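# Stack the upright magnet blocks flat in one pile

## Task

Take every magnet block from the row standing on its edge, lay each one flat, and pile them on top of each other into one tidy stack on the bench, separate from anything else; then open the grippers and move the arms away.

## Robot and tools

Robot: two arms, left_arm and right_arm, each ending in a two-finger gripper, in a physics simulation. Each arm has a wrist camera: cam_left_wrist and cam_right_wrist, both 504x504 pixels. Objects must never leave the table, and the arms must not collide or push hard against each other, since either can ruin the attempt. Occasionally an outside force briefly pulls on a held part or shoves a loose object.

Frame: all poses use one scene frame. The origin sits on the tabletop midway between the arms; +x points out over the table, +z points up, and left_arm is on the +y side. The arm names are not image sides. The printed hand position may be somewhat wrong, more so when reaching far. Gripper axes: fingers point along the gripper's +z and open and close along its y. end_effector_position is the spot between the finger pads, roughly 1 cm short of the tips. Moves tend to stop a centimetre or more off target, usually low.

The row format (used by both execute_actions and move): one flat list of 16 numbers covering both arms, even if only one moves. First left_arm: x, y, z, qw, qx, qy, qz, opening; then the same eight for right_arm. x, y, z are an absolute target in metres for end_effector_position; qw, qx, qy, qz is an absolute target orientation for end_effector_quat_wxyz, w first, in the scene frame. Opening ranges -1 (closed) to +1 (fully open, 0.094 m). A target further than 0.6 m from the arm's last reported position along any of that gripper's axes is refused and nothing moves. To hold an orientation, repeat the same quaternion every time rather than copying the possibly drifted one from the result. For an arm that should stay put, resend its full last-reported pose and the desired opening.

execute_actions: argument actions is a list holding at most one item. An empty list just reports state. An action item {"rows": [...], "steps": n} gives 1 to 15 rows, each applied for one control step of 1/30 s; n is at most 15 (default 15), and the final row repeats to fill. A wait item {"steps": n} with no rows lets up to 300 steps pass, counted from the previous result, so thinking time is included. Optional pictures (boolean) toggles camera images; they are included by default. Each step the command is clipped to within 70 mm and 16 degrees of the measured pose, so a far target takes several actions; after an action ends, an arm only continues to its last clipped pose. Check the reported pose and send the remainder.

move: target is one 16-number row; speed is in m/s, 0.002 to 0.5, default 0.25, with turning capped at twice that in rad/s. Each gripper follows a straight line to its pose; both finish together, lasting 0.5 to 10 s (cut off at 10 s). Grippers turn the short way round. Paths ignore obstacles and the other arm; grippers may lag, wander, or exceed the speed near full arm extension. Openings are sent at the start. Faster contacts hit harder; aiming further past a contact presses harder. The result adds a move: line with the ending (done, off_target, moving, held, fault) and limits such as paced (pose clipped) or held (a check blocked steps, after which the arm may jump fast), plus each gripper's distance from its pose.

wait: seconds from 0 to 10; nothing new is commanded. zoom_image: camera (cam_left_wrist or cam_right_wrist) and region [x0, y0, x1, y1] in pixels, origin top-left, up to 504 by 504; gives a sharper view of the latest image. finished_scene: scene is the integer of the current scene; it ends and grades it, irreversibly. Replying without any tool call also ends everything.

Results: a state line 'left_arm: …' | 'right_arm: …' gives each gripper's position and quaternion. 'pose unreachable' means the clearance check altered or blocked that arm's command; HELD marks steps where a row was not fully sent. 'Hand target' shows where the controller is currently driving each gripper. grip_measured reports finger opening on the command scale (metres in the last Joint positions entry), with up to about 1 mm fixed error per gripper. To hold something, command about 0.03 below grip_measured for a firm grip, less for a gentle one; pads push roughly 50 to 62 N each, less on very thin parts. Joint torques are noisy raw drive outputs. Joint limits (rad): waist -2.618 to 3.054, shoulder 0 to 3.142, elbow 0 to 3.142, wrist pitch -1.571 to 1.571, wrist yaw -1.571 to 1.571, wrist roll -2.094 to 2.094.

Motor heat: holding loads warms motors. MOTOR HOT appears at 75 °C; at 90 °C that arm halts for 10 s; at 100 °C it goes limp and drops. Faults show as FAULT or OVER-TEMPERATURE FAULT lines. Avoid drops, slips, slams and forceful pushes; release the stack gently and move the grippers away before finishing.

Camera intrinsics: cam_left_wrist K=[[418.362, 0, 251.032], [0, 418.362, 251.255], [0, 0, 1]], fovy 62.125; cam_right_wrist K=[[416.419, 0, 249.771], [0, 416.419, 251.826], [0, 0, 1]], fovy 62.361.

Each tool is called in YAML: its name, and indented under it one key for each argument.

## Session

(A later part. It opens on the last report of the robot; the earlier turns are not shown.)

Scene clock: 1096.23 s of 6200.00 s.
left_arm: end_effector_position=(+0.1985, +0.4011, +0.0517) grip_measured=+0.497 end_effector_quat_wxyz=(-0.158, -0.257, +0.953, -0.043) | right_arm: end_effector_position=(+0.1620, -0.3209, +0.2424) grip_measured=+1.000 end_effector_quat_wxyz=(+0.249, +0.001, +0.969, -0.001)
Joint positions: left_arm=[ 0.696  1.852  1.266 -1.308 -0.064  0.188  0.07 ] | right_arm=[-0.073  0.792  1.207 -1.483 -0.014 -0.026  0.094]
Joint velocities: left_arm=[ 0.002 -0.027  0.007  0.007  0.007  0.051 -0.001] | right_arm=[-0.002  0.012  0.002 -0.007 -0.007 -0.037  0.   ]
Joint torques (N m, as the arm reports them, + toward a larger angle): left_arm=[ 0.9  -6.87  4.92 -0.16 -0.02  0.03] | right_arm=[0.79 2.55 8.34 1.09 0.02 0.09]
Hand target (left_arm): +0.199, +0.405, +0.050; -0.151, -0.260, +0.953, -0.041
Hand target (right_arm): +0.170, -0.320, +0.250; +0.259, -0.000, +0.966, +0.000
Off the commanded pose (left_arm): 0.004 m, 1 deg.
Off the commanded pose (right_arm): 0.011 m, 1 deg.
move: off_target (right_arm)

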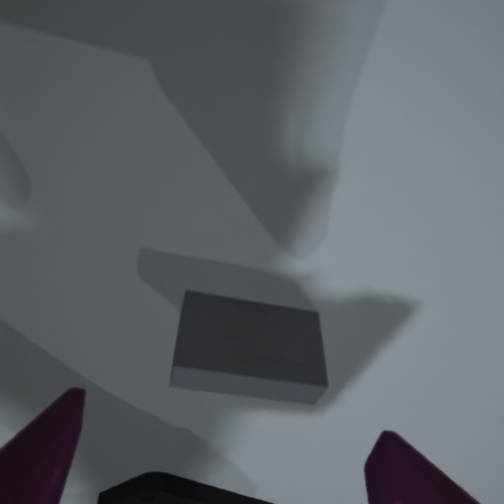

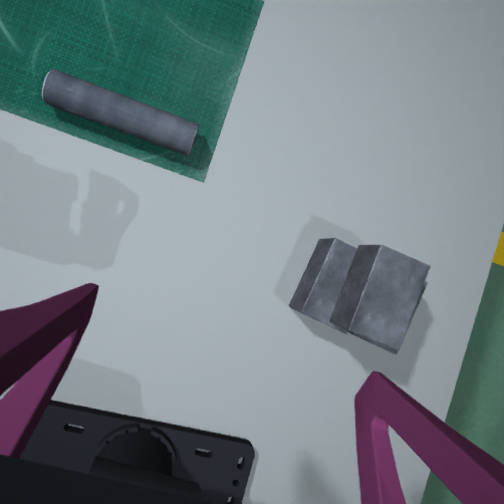

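move:
  target: [0.1977,0.4035,0.016,-0.1509,-0.2598,0.9529,-0.0411,0.5,0.17,-0.32,0.25,0.259,0,0.966,0,1]
  speed: 0.04

Scene clock: 1103.63 s of 6200.00 s.
left_arm: end_effector_position=(+0.1976, +0.4003, +0.0182) grip_measured=+0.497 end_effector_quat_wxyz=(-0.157, -0.256, +0.953, -0.042) | right_arm: end_effector_position=(+0.1620, -0.3209, +0.2424) grip_measured=+1.000 end_effector_quat_wxyz=(+0.249, +0.001, +0.969, -0.001)
Joint positions: left_arm=[ 0.696  1.895  1.181 -1.176 -0.064  0.189  0.07 ] | right_arm=[-0.073  0.792  1.207 -1.483 -0.014 -0.026  0.094]
Joint velocities: left_arm=[-0.007  0.007  0.007 -0.022  0.051  0.051 -0.   ] | right_arm=[-0.002 -0.002  0.002 -0.022 -0.037 -0.095  0.   ]
Joint torques (N m, as the arm reports them, + toward a larger angle): left_arm=[ 0.84 -6.92  4.45 -0.15 -0.01  0.03] | right_arm=[0.87 2.56 8.33 1.12 0.04 0.1 ]
Hand target (left_arm): +0.198, +0.404, +0.016; -0.151, -0.260, +0.953, -0.041
Hand target (right_arm): +0.170, -0.320, +0.250; +0.259, -0.000, +0.966, +0.000
Off the commanded pose (left_arm): 0.004 m, 1 deg.
Off the commanded pose (right_arm): 0.011 m, 1 deg.
After step 90, 3.07 s passed at rest.
move: off_target (right_arm)

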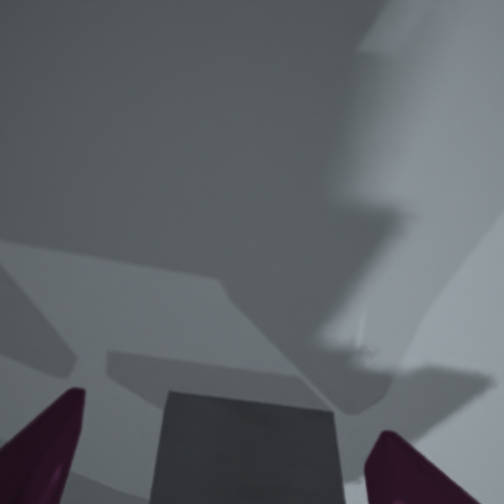

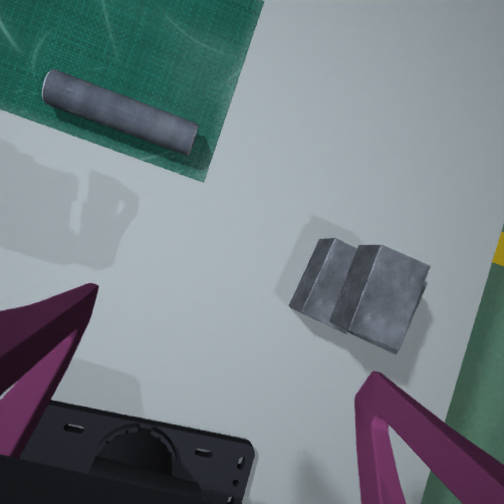

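execute_actions:
  actions:
    - {"rows":[[0.1977,0.4035,0.016,-0.1509,-0.2598,0.9529,-0.0411,0.35,0.17,-0.32,0.25,0.259,0,0.966,0,1],[0.1977,0.4035,0.016,-0.1509,-0.2598,0.9529,-0.0411,0.25,0.17,-0.32,0.25,0.259,0,0.966,0,1],[0.1977,0.4035,0.016,-0.1509,-0.2598,0.9529,-0.0411,0.15,0.17,-0.32,0.25,0.259,0,0.966,0,1],[0.1977,0.4035,0.016,-0.1509,-0.2598,0.9529,-0.0411,0.08,0.17,-0.32,0.25,0.259,0,0.966,0,1],[0.1977,0.4035,0.016,-0.1509,-0.2598,0.9529,-0.0411,0.02,0.17,-0.32,0.25,0.259,0,0.966,0,1],[0.1977,0.4035,0.016,-0.1509,-0.2598,0.9529,-0.0411,-0.03,0.17,-0.32,0.25,0.259,0,0.966,0,1],[0.1977,0.4035,0.016,-0.1509,-0.2598,0.9529,-0.0411,-0.06,0.17,-0.32,0.25,0.259,0,0.966,0,1],[0.1977,0.4035,0.016,-0.1509,-0.2598,0.9529,-0.0411,-0.08,0.17,-0.32,0.25,0.259,0,0.966,0,1],[0.1977,0.4035,0.016,-0.1509,-0.2598,0.9529,-0.0411,-0.10,0.17,-0.32,0.25,0.259,0,0.966,0,1],[0.1977,0.4035,0.016,-0.1509,-0.2598,0.9529,-0.0411,-0.12,0.17,-0.32,0.25,0.259,0,0.966,0,1],[0.1977,0.4035,0.016,-0.1509,-0.2598,0.9529,-0.0411,-0.135,0.17,-0.32,0.25,0.259,0,0.966,0,1],[0.1977,0.4035,0.016,-0.1509,-0.2598,0.9529,-0.0411,-0.145,0.17,-0.32,0.25,0.259,0,0.966,0,1]],"steps":15}
  pictures: false

move:
  target: [0.204,0.407,0.09,-0.1509,-0.2598,0.9529,-0.0411,-0.145,0.17,-0.32,0.25,0.259,0,0.966,0,1]
  speed: 0.1

Scene clock: 1114.57 s of 6200.00 s.
left_arm: end_effector_position=(+0.1980, +0.4004, +0.0180) grip_measured=-0.120 end_effector_quat_wxyz=(-0.156, -0.257, +0.953, -0.042) | right_arm: end_effector_position=(+0.1620, -0.3209, +0.2424) grip_measured=+1.000 end_effector_quat_wxyz=(+0.249, +0.001, +0.969, -0.001)
Joint positions: left_arm=[ 0.696  1.895  1.181 -1.174 -0.062  0.189  0.041] | right_arm=[-0.073  0.792  1.207 -1.483 -0.014 -0.026  0.094]
Joint velocities: left_arm=[0.002 0.012 0.017 0.066 0.007 0.007 0.   ] | right_arm=[ 0.007  0.017 -0.002  0.081 -0.081  0.007  0.   ]
Joint torques (N m, as the arm reports them, + toward a larger angle): left_arm=[ 0.83 -6.92  4.49 -0.13 -0.02  0.02] | right_arm=[0.84 2.53 8.36 1.09 0.05 0.08]
Hand target (left_arm): +0.198, +0.403, +0.016; -0.151, -0.260, +0.953, -0.041
Hand target (right_arm): +0.170, -0.320, +0.250; +0.259, -0.000, +0.966, +0.000
Off the commanded pose (left_arm): 0.004 m, 1 deg.
Off the commanded pose (right_arm): 0.011 m, 1 deg.
Steps of this call (steps 1 to 90: nothing new was sent; then 7.43 s passed at rest; steps 91 to 105: all 15 steps of this action). Readings (end_effector_position):
91: left_arm (+0.1978, +0.4005, +0.0181) | right_arm (+0.1620, -0.3209, +0.2424)
92: left_arm (+0.1978, +0.4005, +0.0181) | right_arm (+0.1620, -0.3209, +0.2424)
94: left_arm (+0.1978, +0.4005, +0.0181) | right_arm (+0.1620, -0.3209, +0.2424)
98: left_arm (+0.1979, +0.4004, +0.0181) | right_arm (+0.1620, -0.3209, +0.2424)
105: the state above

Scene clock: 1116.07 s of 6200.00 s.
left_arm: end_effector_position=(+0.2020, +0.4039, +0.0763) grip_measured=-0.120 end_effector_quat_wxyz=(-0.165, -0.256, +0.951, -0.047) | right_arm: end_effector_position=(+0.1620, -0.3209, +0.2424) grip_measured=+1.000 end_effector_quat_wxyz=(+0.249, +0.001, +0.969, -0.001)
Joint positions: left_arm=[ 0.696  1.857  1.37  -1.424 -0.062  0.189  0.041] | right_arm=[-0.073  0.792  1.207 -1.483 -0.014 -0.026  0.094]
Joint velocities: left_arm=[-0.022 -0.022  0.017 -0.007 -0.007 -0.007  0.001] | right_arm=[ 0.007 -0.002  0.007 -0.051 -0.081 -0.022  0.   ]
Joint torques (N m, as the arm reports them, + toward a larger angle): left_arm=[ 0.36 -9.37  7.62 -0.55 -0.04 -0.05] | right_arm=[0.84 2.53 8.41 1.09 0.04 0.09]
Hand target (left_arm): +0.204, +0.407, +0.090; -0.151, -0.260, +0.953, -0.041
Hand target (right_arm): +0.170, -0.320, +0.250; +0.259, -0.000, +0.966, +0.000
Off the commanded pose (left_arm): 0.014 m, 2 deg.
Off the commanded pose (right_arm): 0.011 m, 1 deg.
move: off_target (left_arm, right_arm)

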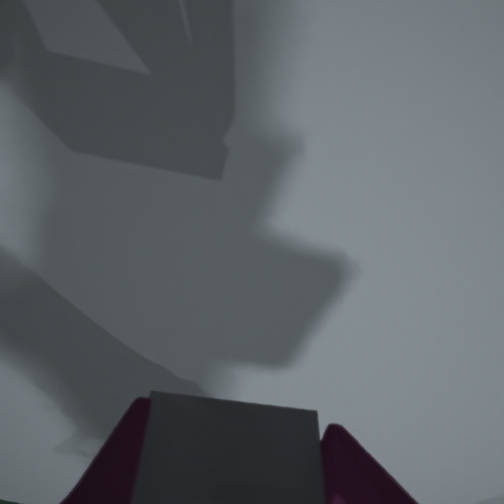

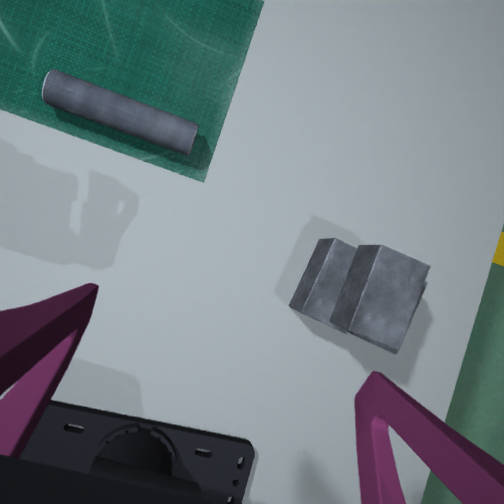

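move:
  target: [0.460,0.3878,0.155,0.5995,-0.1378,0.7813,0.1057,-0.15,0.17,-0.32,0.25,0.259,0,0.966,0,1]
  speed: 0.25

move:
  target: [0.4540,0.388,0.100,0.5995,-0.1378,0.7813,0.1057,-0.15,0.17,-0.32,0.25,0.259,0,0.966,0,1]
  speed: 0.05

Scene clock: 1125.40 s of 6200.00 s.
left_arm: end_effector_position=(+0.4560, +0.3901, +0.1348) grip_measured=-0.120 end_effector_quat_wxyz=(+0.576, -0.150, +0.798, +0.095) | right_arm: end_effector_position=(+0.1619, -0.3209, +0.2424) grip_measured=+1.000 end_effector_quat_wxyz=(+0.249, +0.001, +0.969, -0.001)
Joint positions: left_arm=[ 0.334  1.661  0.693  0.644  0.012 -0.018  0.041] | right_arm=[-0.073  0.792  1.207 -1.484 -0.014 -0.026  0.094]
Joint velocities: left_arm=[ 0.007  0.012  0.007  0.022  0.022  0.007 -0.002] | right_arm=[ 0.002  0.007 -0.012  0.037 -0.037 -0.051  0.   ]
Joint torques (N m, as the arm reports them, + toward a larger angle): left_arm=[-1.07 -6.17  6.73  2.14 -0.08 -0.01] | right_arm=[0.76 2.54 8.42 1.1  0.   0.1 ]
Hand target (left_arm): +0.462, +0.389, +0.151; +0.601, -0.145, +0.779, +0.101
Hand target (right_arm): +0.170, -0.320, +0.250; +0.259, -0.000, +0.966, +0.000
Off the commanded pose (left_arm): 0.021 m, 4 deg.
Off the commanded pose (right_arm): 0.011 m, 1 deg.
After step 90, 2.27 s passed at rest.
move: off_target (left_arm, right_arm)

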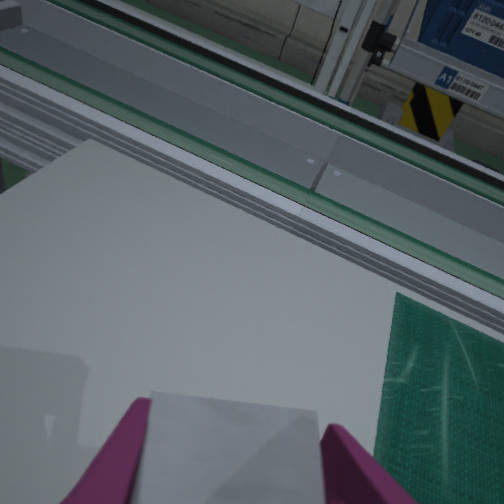

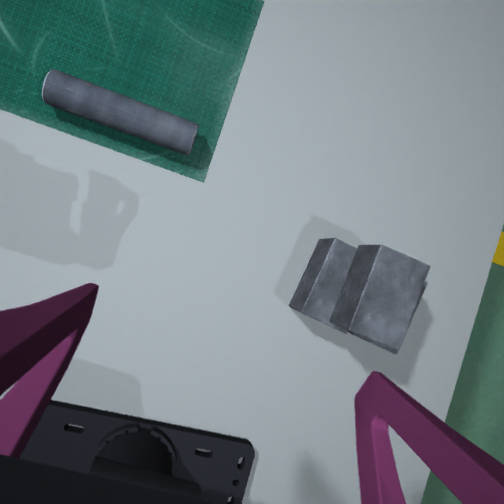

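Scene clock: 1126.73 s of 6200.00 s.
left_arm: end_effector_position=(+0.4489, +0.3874, +0.0849) grip_measured=-0.120 end_effector_quat_wxyz=(+0.576, -0.145, +0.798, +0.099) | right_arm: end_effector_position=(+0.1619, -0.3209, +0.2424) grip_measured=+1.000 end_effector_quat_wxyz=(+0.249, +0.001, +0.969, -0.001)
Joint positions: left_arm=[ 0.334  1.823  0.593  0.908  0.012 -0.006  0.041] | right_arm=[-0.073  0.792  1.207 -1.484 -0.014 -0.026  0.094]
Joint velocities: left_arm=[-0.017 -0.007 -0.007  0.007 -0.022 -0.066 -0.001] | right_arm=[-0.022  0.007 -0.002 -0.037 -0.051 -0.037  0.   ]
Joint torques (N m, as the arm reports them, + toward a larger angle): left_arm=[-0.39 -6.44  5.35  2.14 -0.01  0.05] | right_arm=[0.89 2.52 8.41 1.09 0.04 0.09]
Hand target (left_arm): +0.454, +0.388, +0.099; +0.599, -0.138, +0.782, +0.105
Hand target (right_arm): +0.170, -0.320, +0.250; +0.259, -0.000, +0.966, +0.000
Off the commanded pose (left_arm): 0.016 m, 3 deg.
Off the commanded pose (right_arm): 0.011 m, 1 deg.
move: off_target (left_arm, right_arm)

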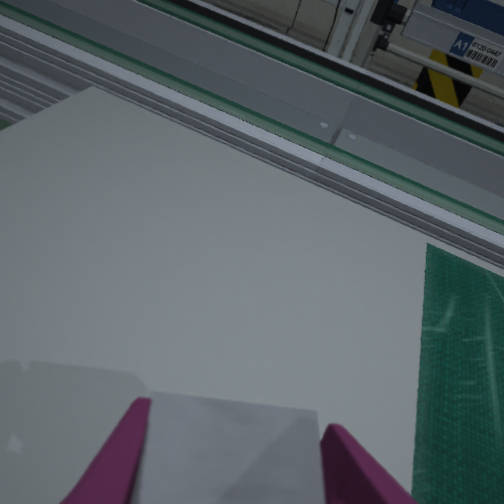

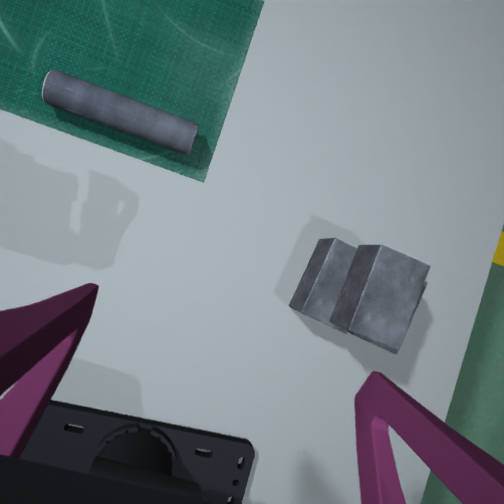

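move:
  target: [0.4540,0.388,0.087,0.5995,-0.1378,0.7813,0.1057,-0.15,0.17,-0.32,0.25,0.259,0,0.966,0,1]
  speed: 0.015

Scene clock: 1131.73 s of 6200.00 s.
left_arm: end_effector_position=(+0.4515, +0.3883, +0.0755) grip_measured=-0.120 end_effector_quat_wxyz=(+0.579, -0.145, +0.796, +0.100) | right_arm: end_effector_position=(+0.1619, -0.3209, +0.2424) grip_measured=+1.000 end_effector_quat_wxyz=(+0.249, +0.001, +0.969, -0.001)
Joint positions: left_arm=[ 0.334  1.878  0.593  0.971  0.012 -0.006  0.041] | right_arm=[-0.073  0.792  1.207 -1.484 -0.014 -0.026  0.094]
Joint velocities: left_arm=[-0.012 -0.017 -0.007 -0.037 -0.037  0.051 -0.001] | right_arm=[ 0.007  0.002  0.002 -0.007  0.022 -0.037  0.   ]
Joint torques (N m, as the arm reports them, + toward a larger angle): left_arm=[-0.3  -6.71  4.07  2.13 -0.02  0.06] | right_arm=[0.87 2.53 8.4  1.07 0.03 0.09]
Hand target (left_arm): +0.454, +0.388, +0.087; +0.599, -0.138, +0.782, +0.105
Hand target (right_arm): +0.170, -0.320, +0.250; +0.259, -0.000, +0.966, +0.000
Off the commanded pose (left_arm): 0.012 m, 3 deg.
Off the commanded pose (right_arm): 0.011 m, 1 deg.
move: off_target (left_arm, right_arm)

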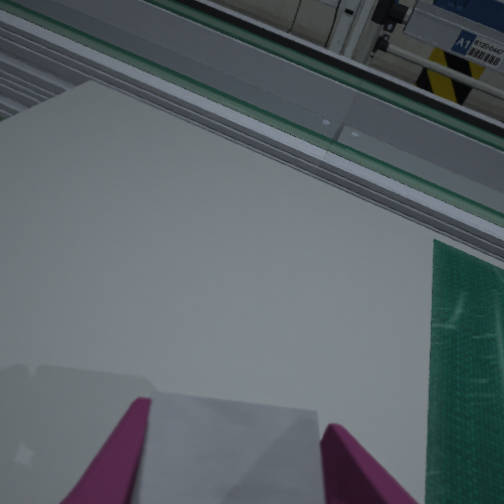

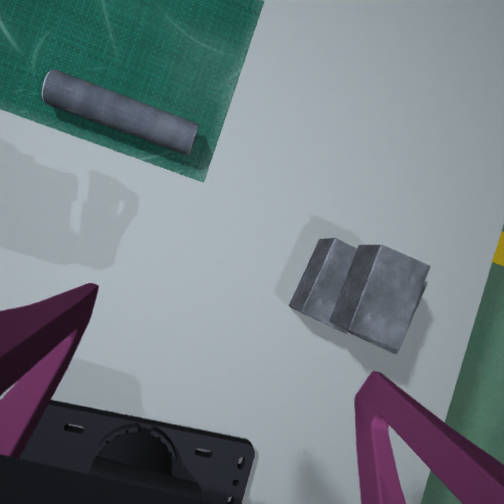

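execute_actions:
  actions:
    - {"rows":[[0.4535,0.3878,0.0865,0.5995,-0.1378,0.7813,0.1057,-0.15,0.17,-0.32,0.25,0.259,0,0.966,0,1],[0.4530,0.3876,0.086,0.5995,-0.1378,0.7813,0.1057,-0.15,0.17,-0.32,0.25,0.259,0,0.966,0,1],[0.4525,0.3874,0.0855,0.5995,-0.1378,0.7813,0.1057,-0.15,0.17,-0.32,0.25,0.259,0,0.966,0,1],[0.4522,0.3873,0.085,0.5995,-0.1378,0.7813,0.1057,-0.15,0.17,-0.32,0.25,0.259,0,0.966,0,1]],"steps":15}
  pictures: false

Scene clock: 1139.33 s of 6200.00 s.
left_arm: end_effector_position=(+0.4486, +0.3872, +0.0738) grip_measured=-0.120 end_effector_quat_wxyz=(+0.580, -0.145, +0.796, +0.100) | right_arm: end_effector_position=(+0.1619, -0.3209, +0.2424) grip_measured=+1.000 end_effector_quat_wxyz=(+0.249, +0.001, +0.969, -0.001)
Joint positions: left_arm=[ 0.334  1.878  0.579  0.986  0.012 -0.005  0.041] | right_arm=[-0.073  0.792  1.207 -1.484 -0.014 -0.026  0.094]
Joint velocities: left_arm=[-0.012 -0.002 -0.002  0.007 -0.066 -0.066  0.001] | right_arm=[ 0.007 -0.012 -0.002  0.051 -0.007  0.066  0.   ]
Joint torques (N m, as the arm reports them, + toward a larger angle): left_arm=[-0.26 -6.38  4.45  2.12 -0.01  0.05] | right_arm=[0.86 2.47 8.37 1.09 0.04 0.11]
Hand target (left_arm): +0.452, +0.387, +0.085; +0.599, -0.138, +0.782, +0.105
Hand target (right_arm): +0.170, -0.320, +0.250; +0.259, -0.000, +0.966, +0.000
Off the commanded pose (left_arm): 0.012 m, 3 deg.
Off the commanded pose (right_arm): 0.011 m, 1 deg.
Steps of this call (steps 1 to 90: nothing new was sent; then 4.10 s passed at rest; steps 91 to 105: all 15 steps of this action). Readings (end_effector_position):
91: left_arm (+0.4518, +0.3884, +0.0762) | right_arm (+0.1619, -0.3209, +0.2424)
92: left_arm (+0.4516, +0.3884, +0.0762) | right_arm (+0.1619, -0.3209, +0.2424)
94: left_arm (+0.4504, +0.3879, +0.0753) | right_arm (+0.1619, -0.3209, +0.2424)
98: left_arm (+0.4484, +0.3872, +0.0732) | right_arm (+0.1619, -0.3209, +0.2424)
105: the state above

move:
  target: [0.460,0.3895,0.102,0.5995,-0.1378,0.7813,0.1057,-0.15,0.17,-0.32,0.25,0.259,0,0.966,0,1]
  speed: 0.05

move:
  target: [0.4535,0.3878,0.087,0.5995,-0.1378,0.7813,0.1057,-0.15,0.17,-0.32,0.25,0.259,0,0.966,0,1]
  speed: 0.03

Scene clock: 1156.17 s of 6200.00 s.
left_arm: end_effector_position=(+0.4491, +0.3874, +0.0734) grip_measured=-0.120 end_effector_quat_wxyz=(+0.571, -0.146, +0.802, +0.098) | right_arm: end_effector_position=(+0.1619, -0.3209, +0.2424) grip_measured=+1.000 end_effector_quat_wxyz=(+0.249, +0.001, +0.969, -0.001)
Joint positions: left_arm=[ 0.334  1.862  0.592  0.934  0.012 -0.005  0.041] | right_arm=[-0.073  0.792  1.207 -1.484 -0.014 -0.026  0.094]
Joint velocities: left_arm=[-0.022  0.007 -0.012 -0.007  0.066 -0.022  0.   ] | right_arm=[ 0.017 -0.012  0.022 -0.007 -0.051 -0.037  0.   ]
Joint torques (N m, as the arm reports them, + toward a larger angle): left_arm=[-0.5  -9.34  7.24  1.75 -0.04  0.01] | right_arm=[0.76 2.57 8.44 1.09 0.04 0.08]
Hand target (left_arm): +0.459, +0.389, +0.102; +0.600, -0.138, +0.781, +0.105
Hand target (right_arm): +0.170, -0.320, +0.250; +0.259, -0.000, +0.966, +0.000
Off the commanded pose (left_arm): 0.031 m, 4 deg.
Off the commanded pose (right_arm): 0.011 m, 1 deg.
After step 90, 13.00 s passed at rest.
move: off_target (left_arm, right_arm)

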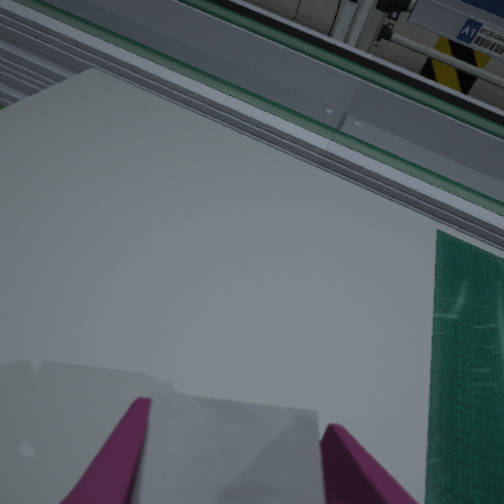

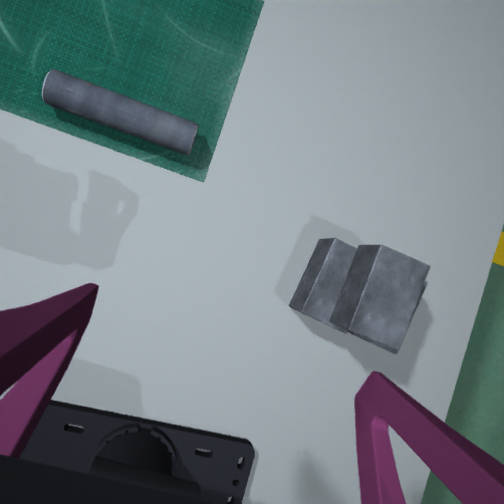

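Scene clock: 1157.67 s of 6200.00 s.
left_arm: end_effector_position=(+0.4514, +0.3883, +0.0763) grip_measured=-0.120 end_effector_quat_wxyz=(+0.580, -0.145, +0.795, +0.100) | right_arm: end_effector_position=(+0.1619, -0.3209, +0.2424) grip_measured=+1.000 end_effector_quat_wxyz=(+0.249, +0.001, +0.969, -0.001)
Joint positions: left_arm=[ 0.334  1.876  0.592  0.972  0.012 -0.005  0.041] | right_arm=[-0.073  0.792  1.207 -1.484 -0.014 -0.026  0.094]
Joint velocities: left_arm=[-0.007 -0.002  0.002 -0.007  0.007  0.081  0.   ] | right_arm=[ 0.012  0.017  0.017  0.066 -0.007 -0.037  0.   ]
Joint torques (N m, as the arm reports them, + toward a larger angle): left_arm=[-0.33 -6.76  4.02  2.14  0.01  0.04] | right_arm=[0.77 2.59 8.39 1.09 0.05 0.08]
Hand target (left_arm): +0.454, +0.388, +0.087; +0.599, -0.138, +0.782, +0.105
Hand target (right_arm): +0.170, -0.320, +0.250; +0.259, -0.000, +0.966, +0.000
Off the commanded pose (left_arm): 0.011 m, 3 deg.
Off the commanded pose (right_arm): 0.011 m, 1 deg.
move: off_target (left_arm, right_arm)

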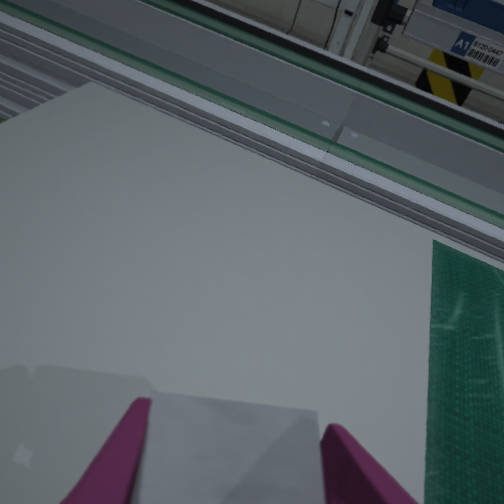

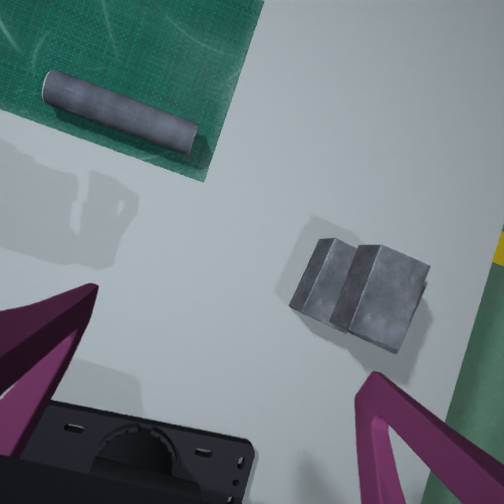

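execute_actions:
  actions:
    - {"rows":[[0.4532,0.3877,0.086,0.5995,-0.1378,0.7813,0.1057,-0.15,0.17,-0.32,0.25,0.259,0,0.966,0,1],[0.4530,0.3876,0.085,0.5995,-0.1378,0.7813,0.1057,-0.15,0.17,-0.32,0.25,0.259,0,0.966,0,1],[0.4530,0.3876,0.084,0.5995,-0.1378,0.7813,0.1057,-0.15,0.17,-0.32,0.25,0.259,0,0.966,0,1],[0.4530,0.3876,0.083,0.5995,-0.1378,0.7813,0.1057,-0.15,0.17,-0.32,0.25,0.259,0,0.966,0,1]],"steps":15}
  pictures: false

Scene clock: 1164.00 s of 6200.00 s.
left_arm: end_effector_position=(+0.4503, +0.3880, +0.0730) grip_measured=-0.120 end_effector_quat_wxyz=(+0.582, -0.144, +0.794, +0.101) | right_arm: end_effector_position=(+0.1619, -0.3209, +0.2424) grip_measured=+1.000 end_effector_quat_wxyz=(+0.249, +0.001, +0.969, -0.001)
Joint positions: left_arm=[ 0.334  1.891  0.584  1.001  0.011 -0.005  0.041] | right_arm=[-0.073  0.792  1.207 -1.484 -0.014 -0.026  0.094]
Joint velocities: left_arm=[-0.002 -0.012 -0.027 -0.081 -0.066  0.007 -0.   ] | right_arm=[-0.007 -0.017 -0.002  0.022 -0.007  0.022  0.   ]
Joint torques (N m, as the arm reports them, + toward a larger angle): left_arm=[-0.29 -6.48  4.26  2.08 -0.01  0.03] | right_arm=[0.87 2.58 8.4  1.1  0.02 0.09]
Hand target (left_arm): +0.453, +0.388, +0.083; +0.599, -0.138, +0.782, +0.105
Hand target (right_arm): +0.170, -0.320, +0.250; +0.259, -0.000, +0.966, +0.000
Off the commanded pose (left_arm): 0.010 m, 3 deg.
Off the commanded pose (right_arm): 0.011 m, 1 deg.
Steps of this call (steps 1 to 90: nothing new was sent; then 2.83 s passed at rest; steps 91 to 105: all 15 steps of this action). Readings (end_effector_position):
91: left_arm (+0.4514, +0.3883, +0.0766) | right_arm (+0.1619, -0.3209, +0.2424)
92: left_arm (+0.4510, +0.3882, +0.0766) | right_arm (+0.1619, -0.3209, +0.2424)
94: left_arm (+0.4504, +0.3879, +0.0752) | right_arm (+0.1619, -0.3209, +0.2424)
98: left_arm (+0.4502, +0.3879, +0.0732) | right_arm (+0.1619, -0.3209, +0.2424)
105: the state above

execute_actions:
  actions:
    - {"rows":[[0.4533,0.3877,0.082,0.5995,-0.1378,0.7813,0.1057,-0.15,0.17,-0.32,0.25,0.259,0,0.966,0,1],[0.4533,0.3877,0.081,0.5995,-0.1378,0.7813,0.1057,-0.15,0.17,-0.32,0.25,0.259,0,0.966,0,1],[0.4533,0.3877,0.080,0.5995,-0.1378,0.7813,0.1057,-0.15,0.17,-0.32,0.25,0.259,0,0.966,0,1],[0.4533,0.3877,0.079,0.5995,-0.1378,0.7813,0.1057,-0.15,0.17,-0.32,0.25,0.259,0,0.966,0,1]],"steps":15}
  pictures: false

Scene clock: 1167.93 s of 6200.00 s.
left_arm: end_effector_position=(+0.4517, +0.3885, +0.0729) grip_measured=-0.120 end_effector_quat_wxyz=(+0.587, -0.143, +0.790, +0.102) | right_arm: end_effector_position=(+0.1619, -0.3209, +0.2424) grip_measured=+1.000 end_effector_quat_wxyz=(+0.249, +0.001, +0.969, -0.001)
Joint positions: left_arm=[ 0.334  1.908  0.584  1.031  0.011 -0.004  0.041] | right_arm=[-0.073  0.792  1.207 -1.484 -0.014 -0.026  0.094]
Joint velocities: left_arm=[ 0.002 -0.002  0.002 -0.022 -0.007  0.022  0.001] | right_arm=[ 0.012 -0.007 -0.007 -0.037 -0.037 -0.081  0.   ]
Joint torques (N m, as the arm reports them, + toward a larger angle): left_arm=[-0.37 -6.48  4.16  2.01  0.    0.02] | right_arm=[0.79 2.56 8.4  1.08 0.04 0.09]
Hand target (left_arm): +0.453, +0.388, +0.079; +0.599, -0.138, +0.782, +0.105
Hand target (right_arm): +0.170, -0.320, +0.250; +0.259, -0.000, +0.966, +0.000
Off the commanded pose (left_arm): 0.006 m, 2 deg.
Off the commanded pose (right_arm): 0.011 m, 1 deg.
Steps of this call (steps 1 to 90: nothing new was sent; then 0.43 s passed at rest; steps 91 to 105: all 15 steps of this action). Readings (end_effector_position):
91: left_arm (+0.4504, +0.3880, +0.0731) | right_arm (+0.1619, -0.3209, +0.2424)
92: left_arm (+0.4504, +0.3880, +0.0728) | right_arm (+0.1619, -0.3209, +0.2424)
94: left_arm (+0.4509, +0.3882, +0.0727) | right_arm (+0.1619, -0.3209, +0.2424)
98: left_arm (+0.4516, +0.3884, +0.0730) | right_arm (+0.1619, -0.3209, +0.2424)
105: the state above

execute_actions:
  actions:
    - {"rows":[[0.4533,0.3877,0.081,0.5995,-0.1378,0.7813,0.1057,-0.115,0.17,-0.32,0.25,0.259,0,0.966,0,1],[0.4533,0.3877,0.081,0.5995,-0.1378,0.7813,0.1057,-0.10,0.17,-0.32,0.25,0.259,0,0.966,0,1],[0.4533,0.3877,0.081,0.5995,-0.1378,0.7813,0.1057,-0.08,0.17,-0.32,0.25,0.259,0,0.966,0,1],[0.4533,0.3877,0.081,0.5995,-0.1378,0.7813,0.1057,-0.05,0.17,-0.32,0.25,0.259,0,0.966,0,1],[0.4533,0.3877,0.081,0.5995,-0.1378,0.7813,0.1057,0.0,0.17,-0.32,0.25,0.259,0,0.966,0,1],[0.4533,0.3877,0.081,0.5995,-0.1378,0.7813,0.1057,0.05,0.17,-0.32,0.25,0.259,0,0.966,0,1],[0.4533,0.3877,0.081,0.5995,-0.1378,0.7813,0.1057,0.1,0.17,-0.32,0.25,0.259,0,0.966,0,1],[0.4533,0.3877,0.081,0.5995,-0.1378,0.7813,0.1057,0.2,0.17,-0.32,0.25,0.259,0,0.966,0,1],[0.4533,0.3877,0.081,0.5995,-0.1378,0.7813,0.1057,0.35,0.17,-0.32,0.25,0.259,0,0.966,0,1]],"steps":15}
  pictures: false

move:
  target: [0.39,0.371,0.145,0.5507,-0.1440,0.8164,0.0971,0.4,0.17,-0.32,0.25,0.259,0,0.966,0,1]
  speed: 0.12

Scene clock: 1175.73 s of 6200.00 s.
left_arm: end_effector_position=(+0.4517, +0.3885, +0.0730) grip_measured=+0.347 end_effector_quat_wxyz=(+0.588, -0.143, +0.790, +0.102) | right_arm: end_effector_position=(+0.1619, -0.3209, +0.2424) grip_measured=+1.000 end_effector_quat_wxyz=(+0.249, +0.001, +0.969, -0.001)
Joint positions: left_arm=[ 0.334  1.908  0.584  1.032  0.011 -0.004  0.063] | right_arm=[-0.073  0.792  1.207 -1.484 -0.014 -0.026  0.094]
Joint velocities: left_arm=[-0.012  0.007 -0.007  0.022 -0.007 -0.11  -0.   ] | right_arm=[-0.012 -0.012  0.002  0.022 -0.007  0.007  0.   ]
Joint torques (N m, as the arm reports them, + toward a larger angle): left_arm=[-0.36 -7.12  4.17  1.92 -0.02  0.01] | right_arm=[0.88 2.62 8.32 1.1  0.02 0.11]
Hand target (left_arm): +0.453, +0.388, +0.081; +0.599, -0.138, +0.781, +0.105
Hand target (right_arm): +0.170, -0.320, +0.250; +0.259, -0.000, +0.966, +0.000
Off the commanded pose (left_arm): 0.008 m, 2 deg.
Off the commanded pose (right_arm): 0.011 m, 1 deg.
Steps of this call (steps 1 to 90: nothing new was sent; then 4.30 s passed at rest; steps 91 to 105: all 15 steps of this action). Readings (end_effector_position):
91: left_arm (+0.4517, +0.3885, +0.0729) | right_arm (+0.1619, -0.3209, +0.2424)
92: left_arm (+0.4517, +0.3885, +0.0729) | right_arm (+0.1619, -0.3209, +0.2424)
94: left_arm (+0.4517, +0.3885, +0.0729) | right_arm (+0.1619, -0.3209, +0.2424)
98: left_arm (+0.4517, +0.3885, +0.0730) | right_arm (+0.1619, -0.3209, +0.2424)
105: the state above

Scene clock: 1177.50 s of 6200.00 s.
left_arm: end_effector_position=(+0.3877, +0.3668, +0.1318) grip_measured=+0.398 end_effector_quat_wxyz=(+0.535, -0.147, +0.827, +0.093) | right_arm: end_effector_position=(+0.1619, -0.3209, +0.2424) grip_measured=+1.000 end_effector_quat_wxyz=(+0.249, +0.001, +0.969, -0.001)
Joint positions: left_arm=[0.345 1.344 0.505 0.417 0.024 0.007 0.066] | right_arm=[-0.073  0.792  1.207 -1.484 -0.014 -0.026  0.094]
Joint velocities: left_arm=[-0.002 -0.012 -0.007 -0.022 -0.007  0.037 -0.   ] | right_arm=[ 0.027 -0.007  0.012 -0.007 -0.037  0.007  0.   ]
Joint torques (N m, as the arm reports them, + toward a larger angle): left_arm=[ 0.96 -5.47  7.82  1.59  0.1   0.04] | right_arm=[0.92 2.54 8.34 1.09 0.02 0.09]
Hand target (left_arm): +0.390, +0.371, +0.147; +0.551, -0.144, +0.816, +0.098
Hand target (right_arm): +0.170, -0.320, +0.250; +0.259, -0.000, +0.966, +0.000
Off the commanded pose (left_arm): 0.014 m, 2 deg.
Off the commanded pose (right_arm): 0.011 m, 1 deg.
move: off_target (left_arm, right_arm)

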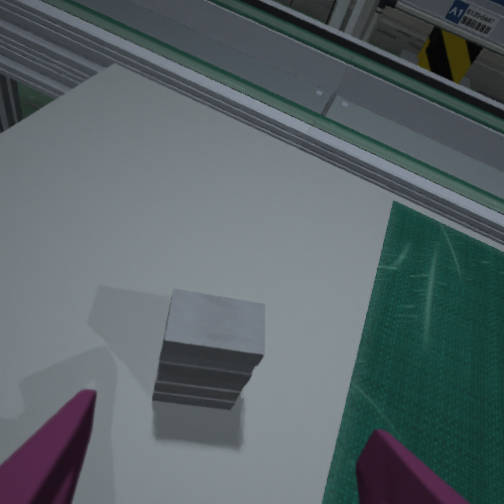

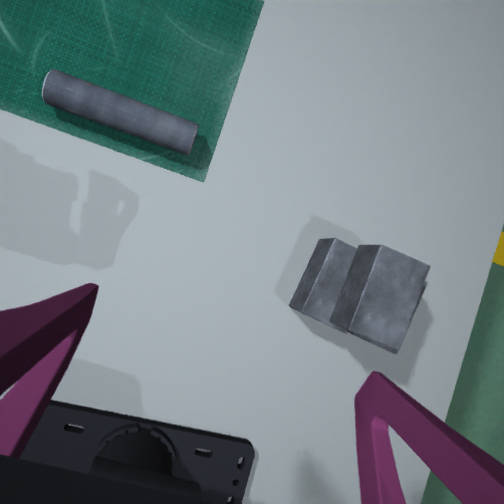

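zoom_image:
  camera: "cam_left_wrist"
  region: [130, 280, 300, 420]

Region (130, 280, 300, 420) of cam_left_wrist's 504x504 image, scaled by 2.965, with more detail than that image has; it fills the top 415 rows of this view, and the rest is white.

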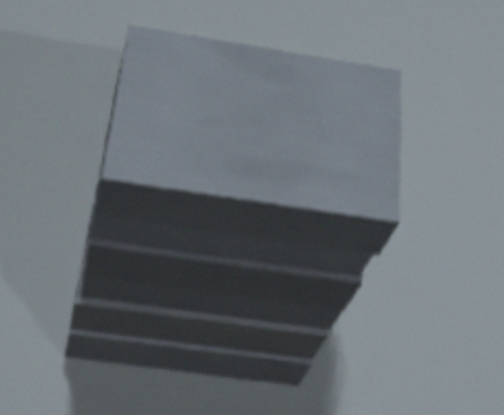

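move:
  target: [0.27,0.32,0.24,0.5507,-0.1440,0.8164,0.0971,1,0.17,-0.32,0.25,0.259,0,0.966,0,1]
  speed: 0.25

Scene clock: 1184.43 s of 6200.00 s.
left_arm: end_effector_position=(+0.2681, +0.3197, +0.2262) grip_measured=+1.000 end_effector_quat_wxyz=(+0.535, -0.147, +0.826, +0.093) | right_arm: end_effector_position=(+0.1619, -0.3209, +0.2424) grip_measured=+1.000 end_effector_quat_wxyz=(+0.249, +0.001, +0.969, -0.001)
Joint positions: left_arm=[ 0.345  0.567  0.598 -0.452  0.024  0.008  0.094] | right_arm=[-0.073  0.792  1.207 -1.484 -0.014 -0.026  0.094]
Joint velocities: left_arm=[-0.002  0.017  0.002  0.022 -0.051 -0.037  0.   ] | right_arm=[-0.007 -0.002  0.002 -0.022 -0.037  0.051  0.   ]
Joint torques (N m, as the arm reports them, + toward a larger angle): left_arm=[-0.53  0.58  9.63  1.64 -0.05 -0.03] | right_arm=[0.83 2.53 8.36 1.09 0.06 0.09]
Hand target (left_arm): +0.268, +0.319, +0.242; +0.551, -0.144, +0.816, +0.097
Hand target (right_arm): +0.170, -0.320, +0.250; +0.259, -0.000, +0.966, +0.000
Off the commanded pose (left_arm): 0.014 m, 2 deg.
Off the commanded pose (right_arm): 0.011 m, 1 deg.
After step 90, 2.43 s passed at rest.
move: off_target (left_arm, right_arm)

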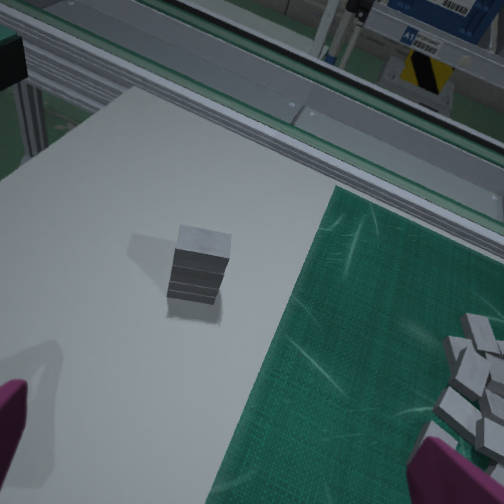

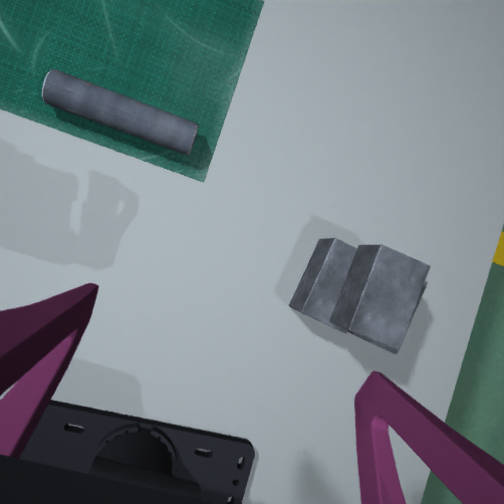

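The six blocks are stacked flat on the bench, and the arm is clear.

finished_scene:
  scene: 1

The scene is finished: the task was done.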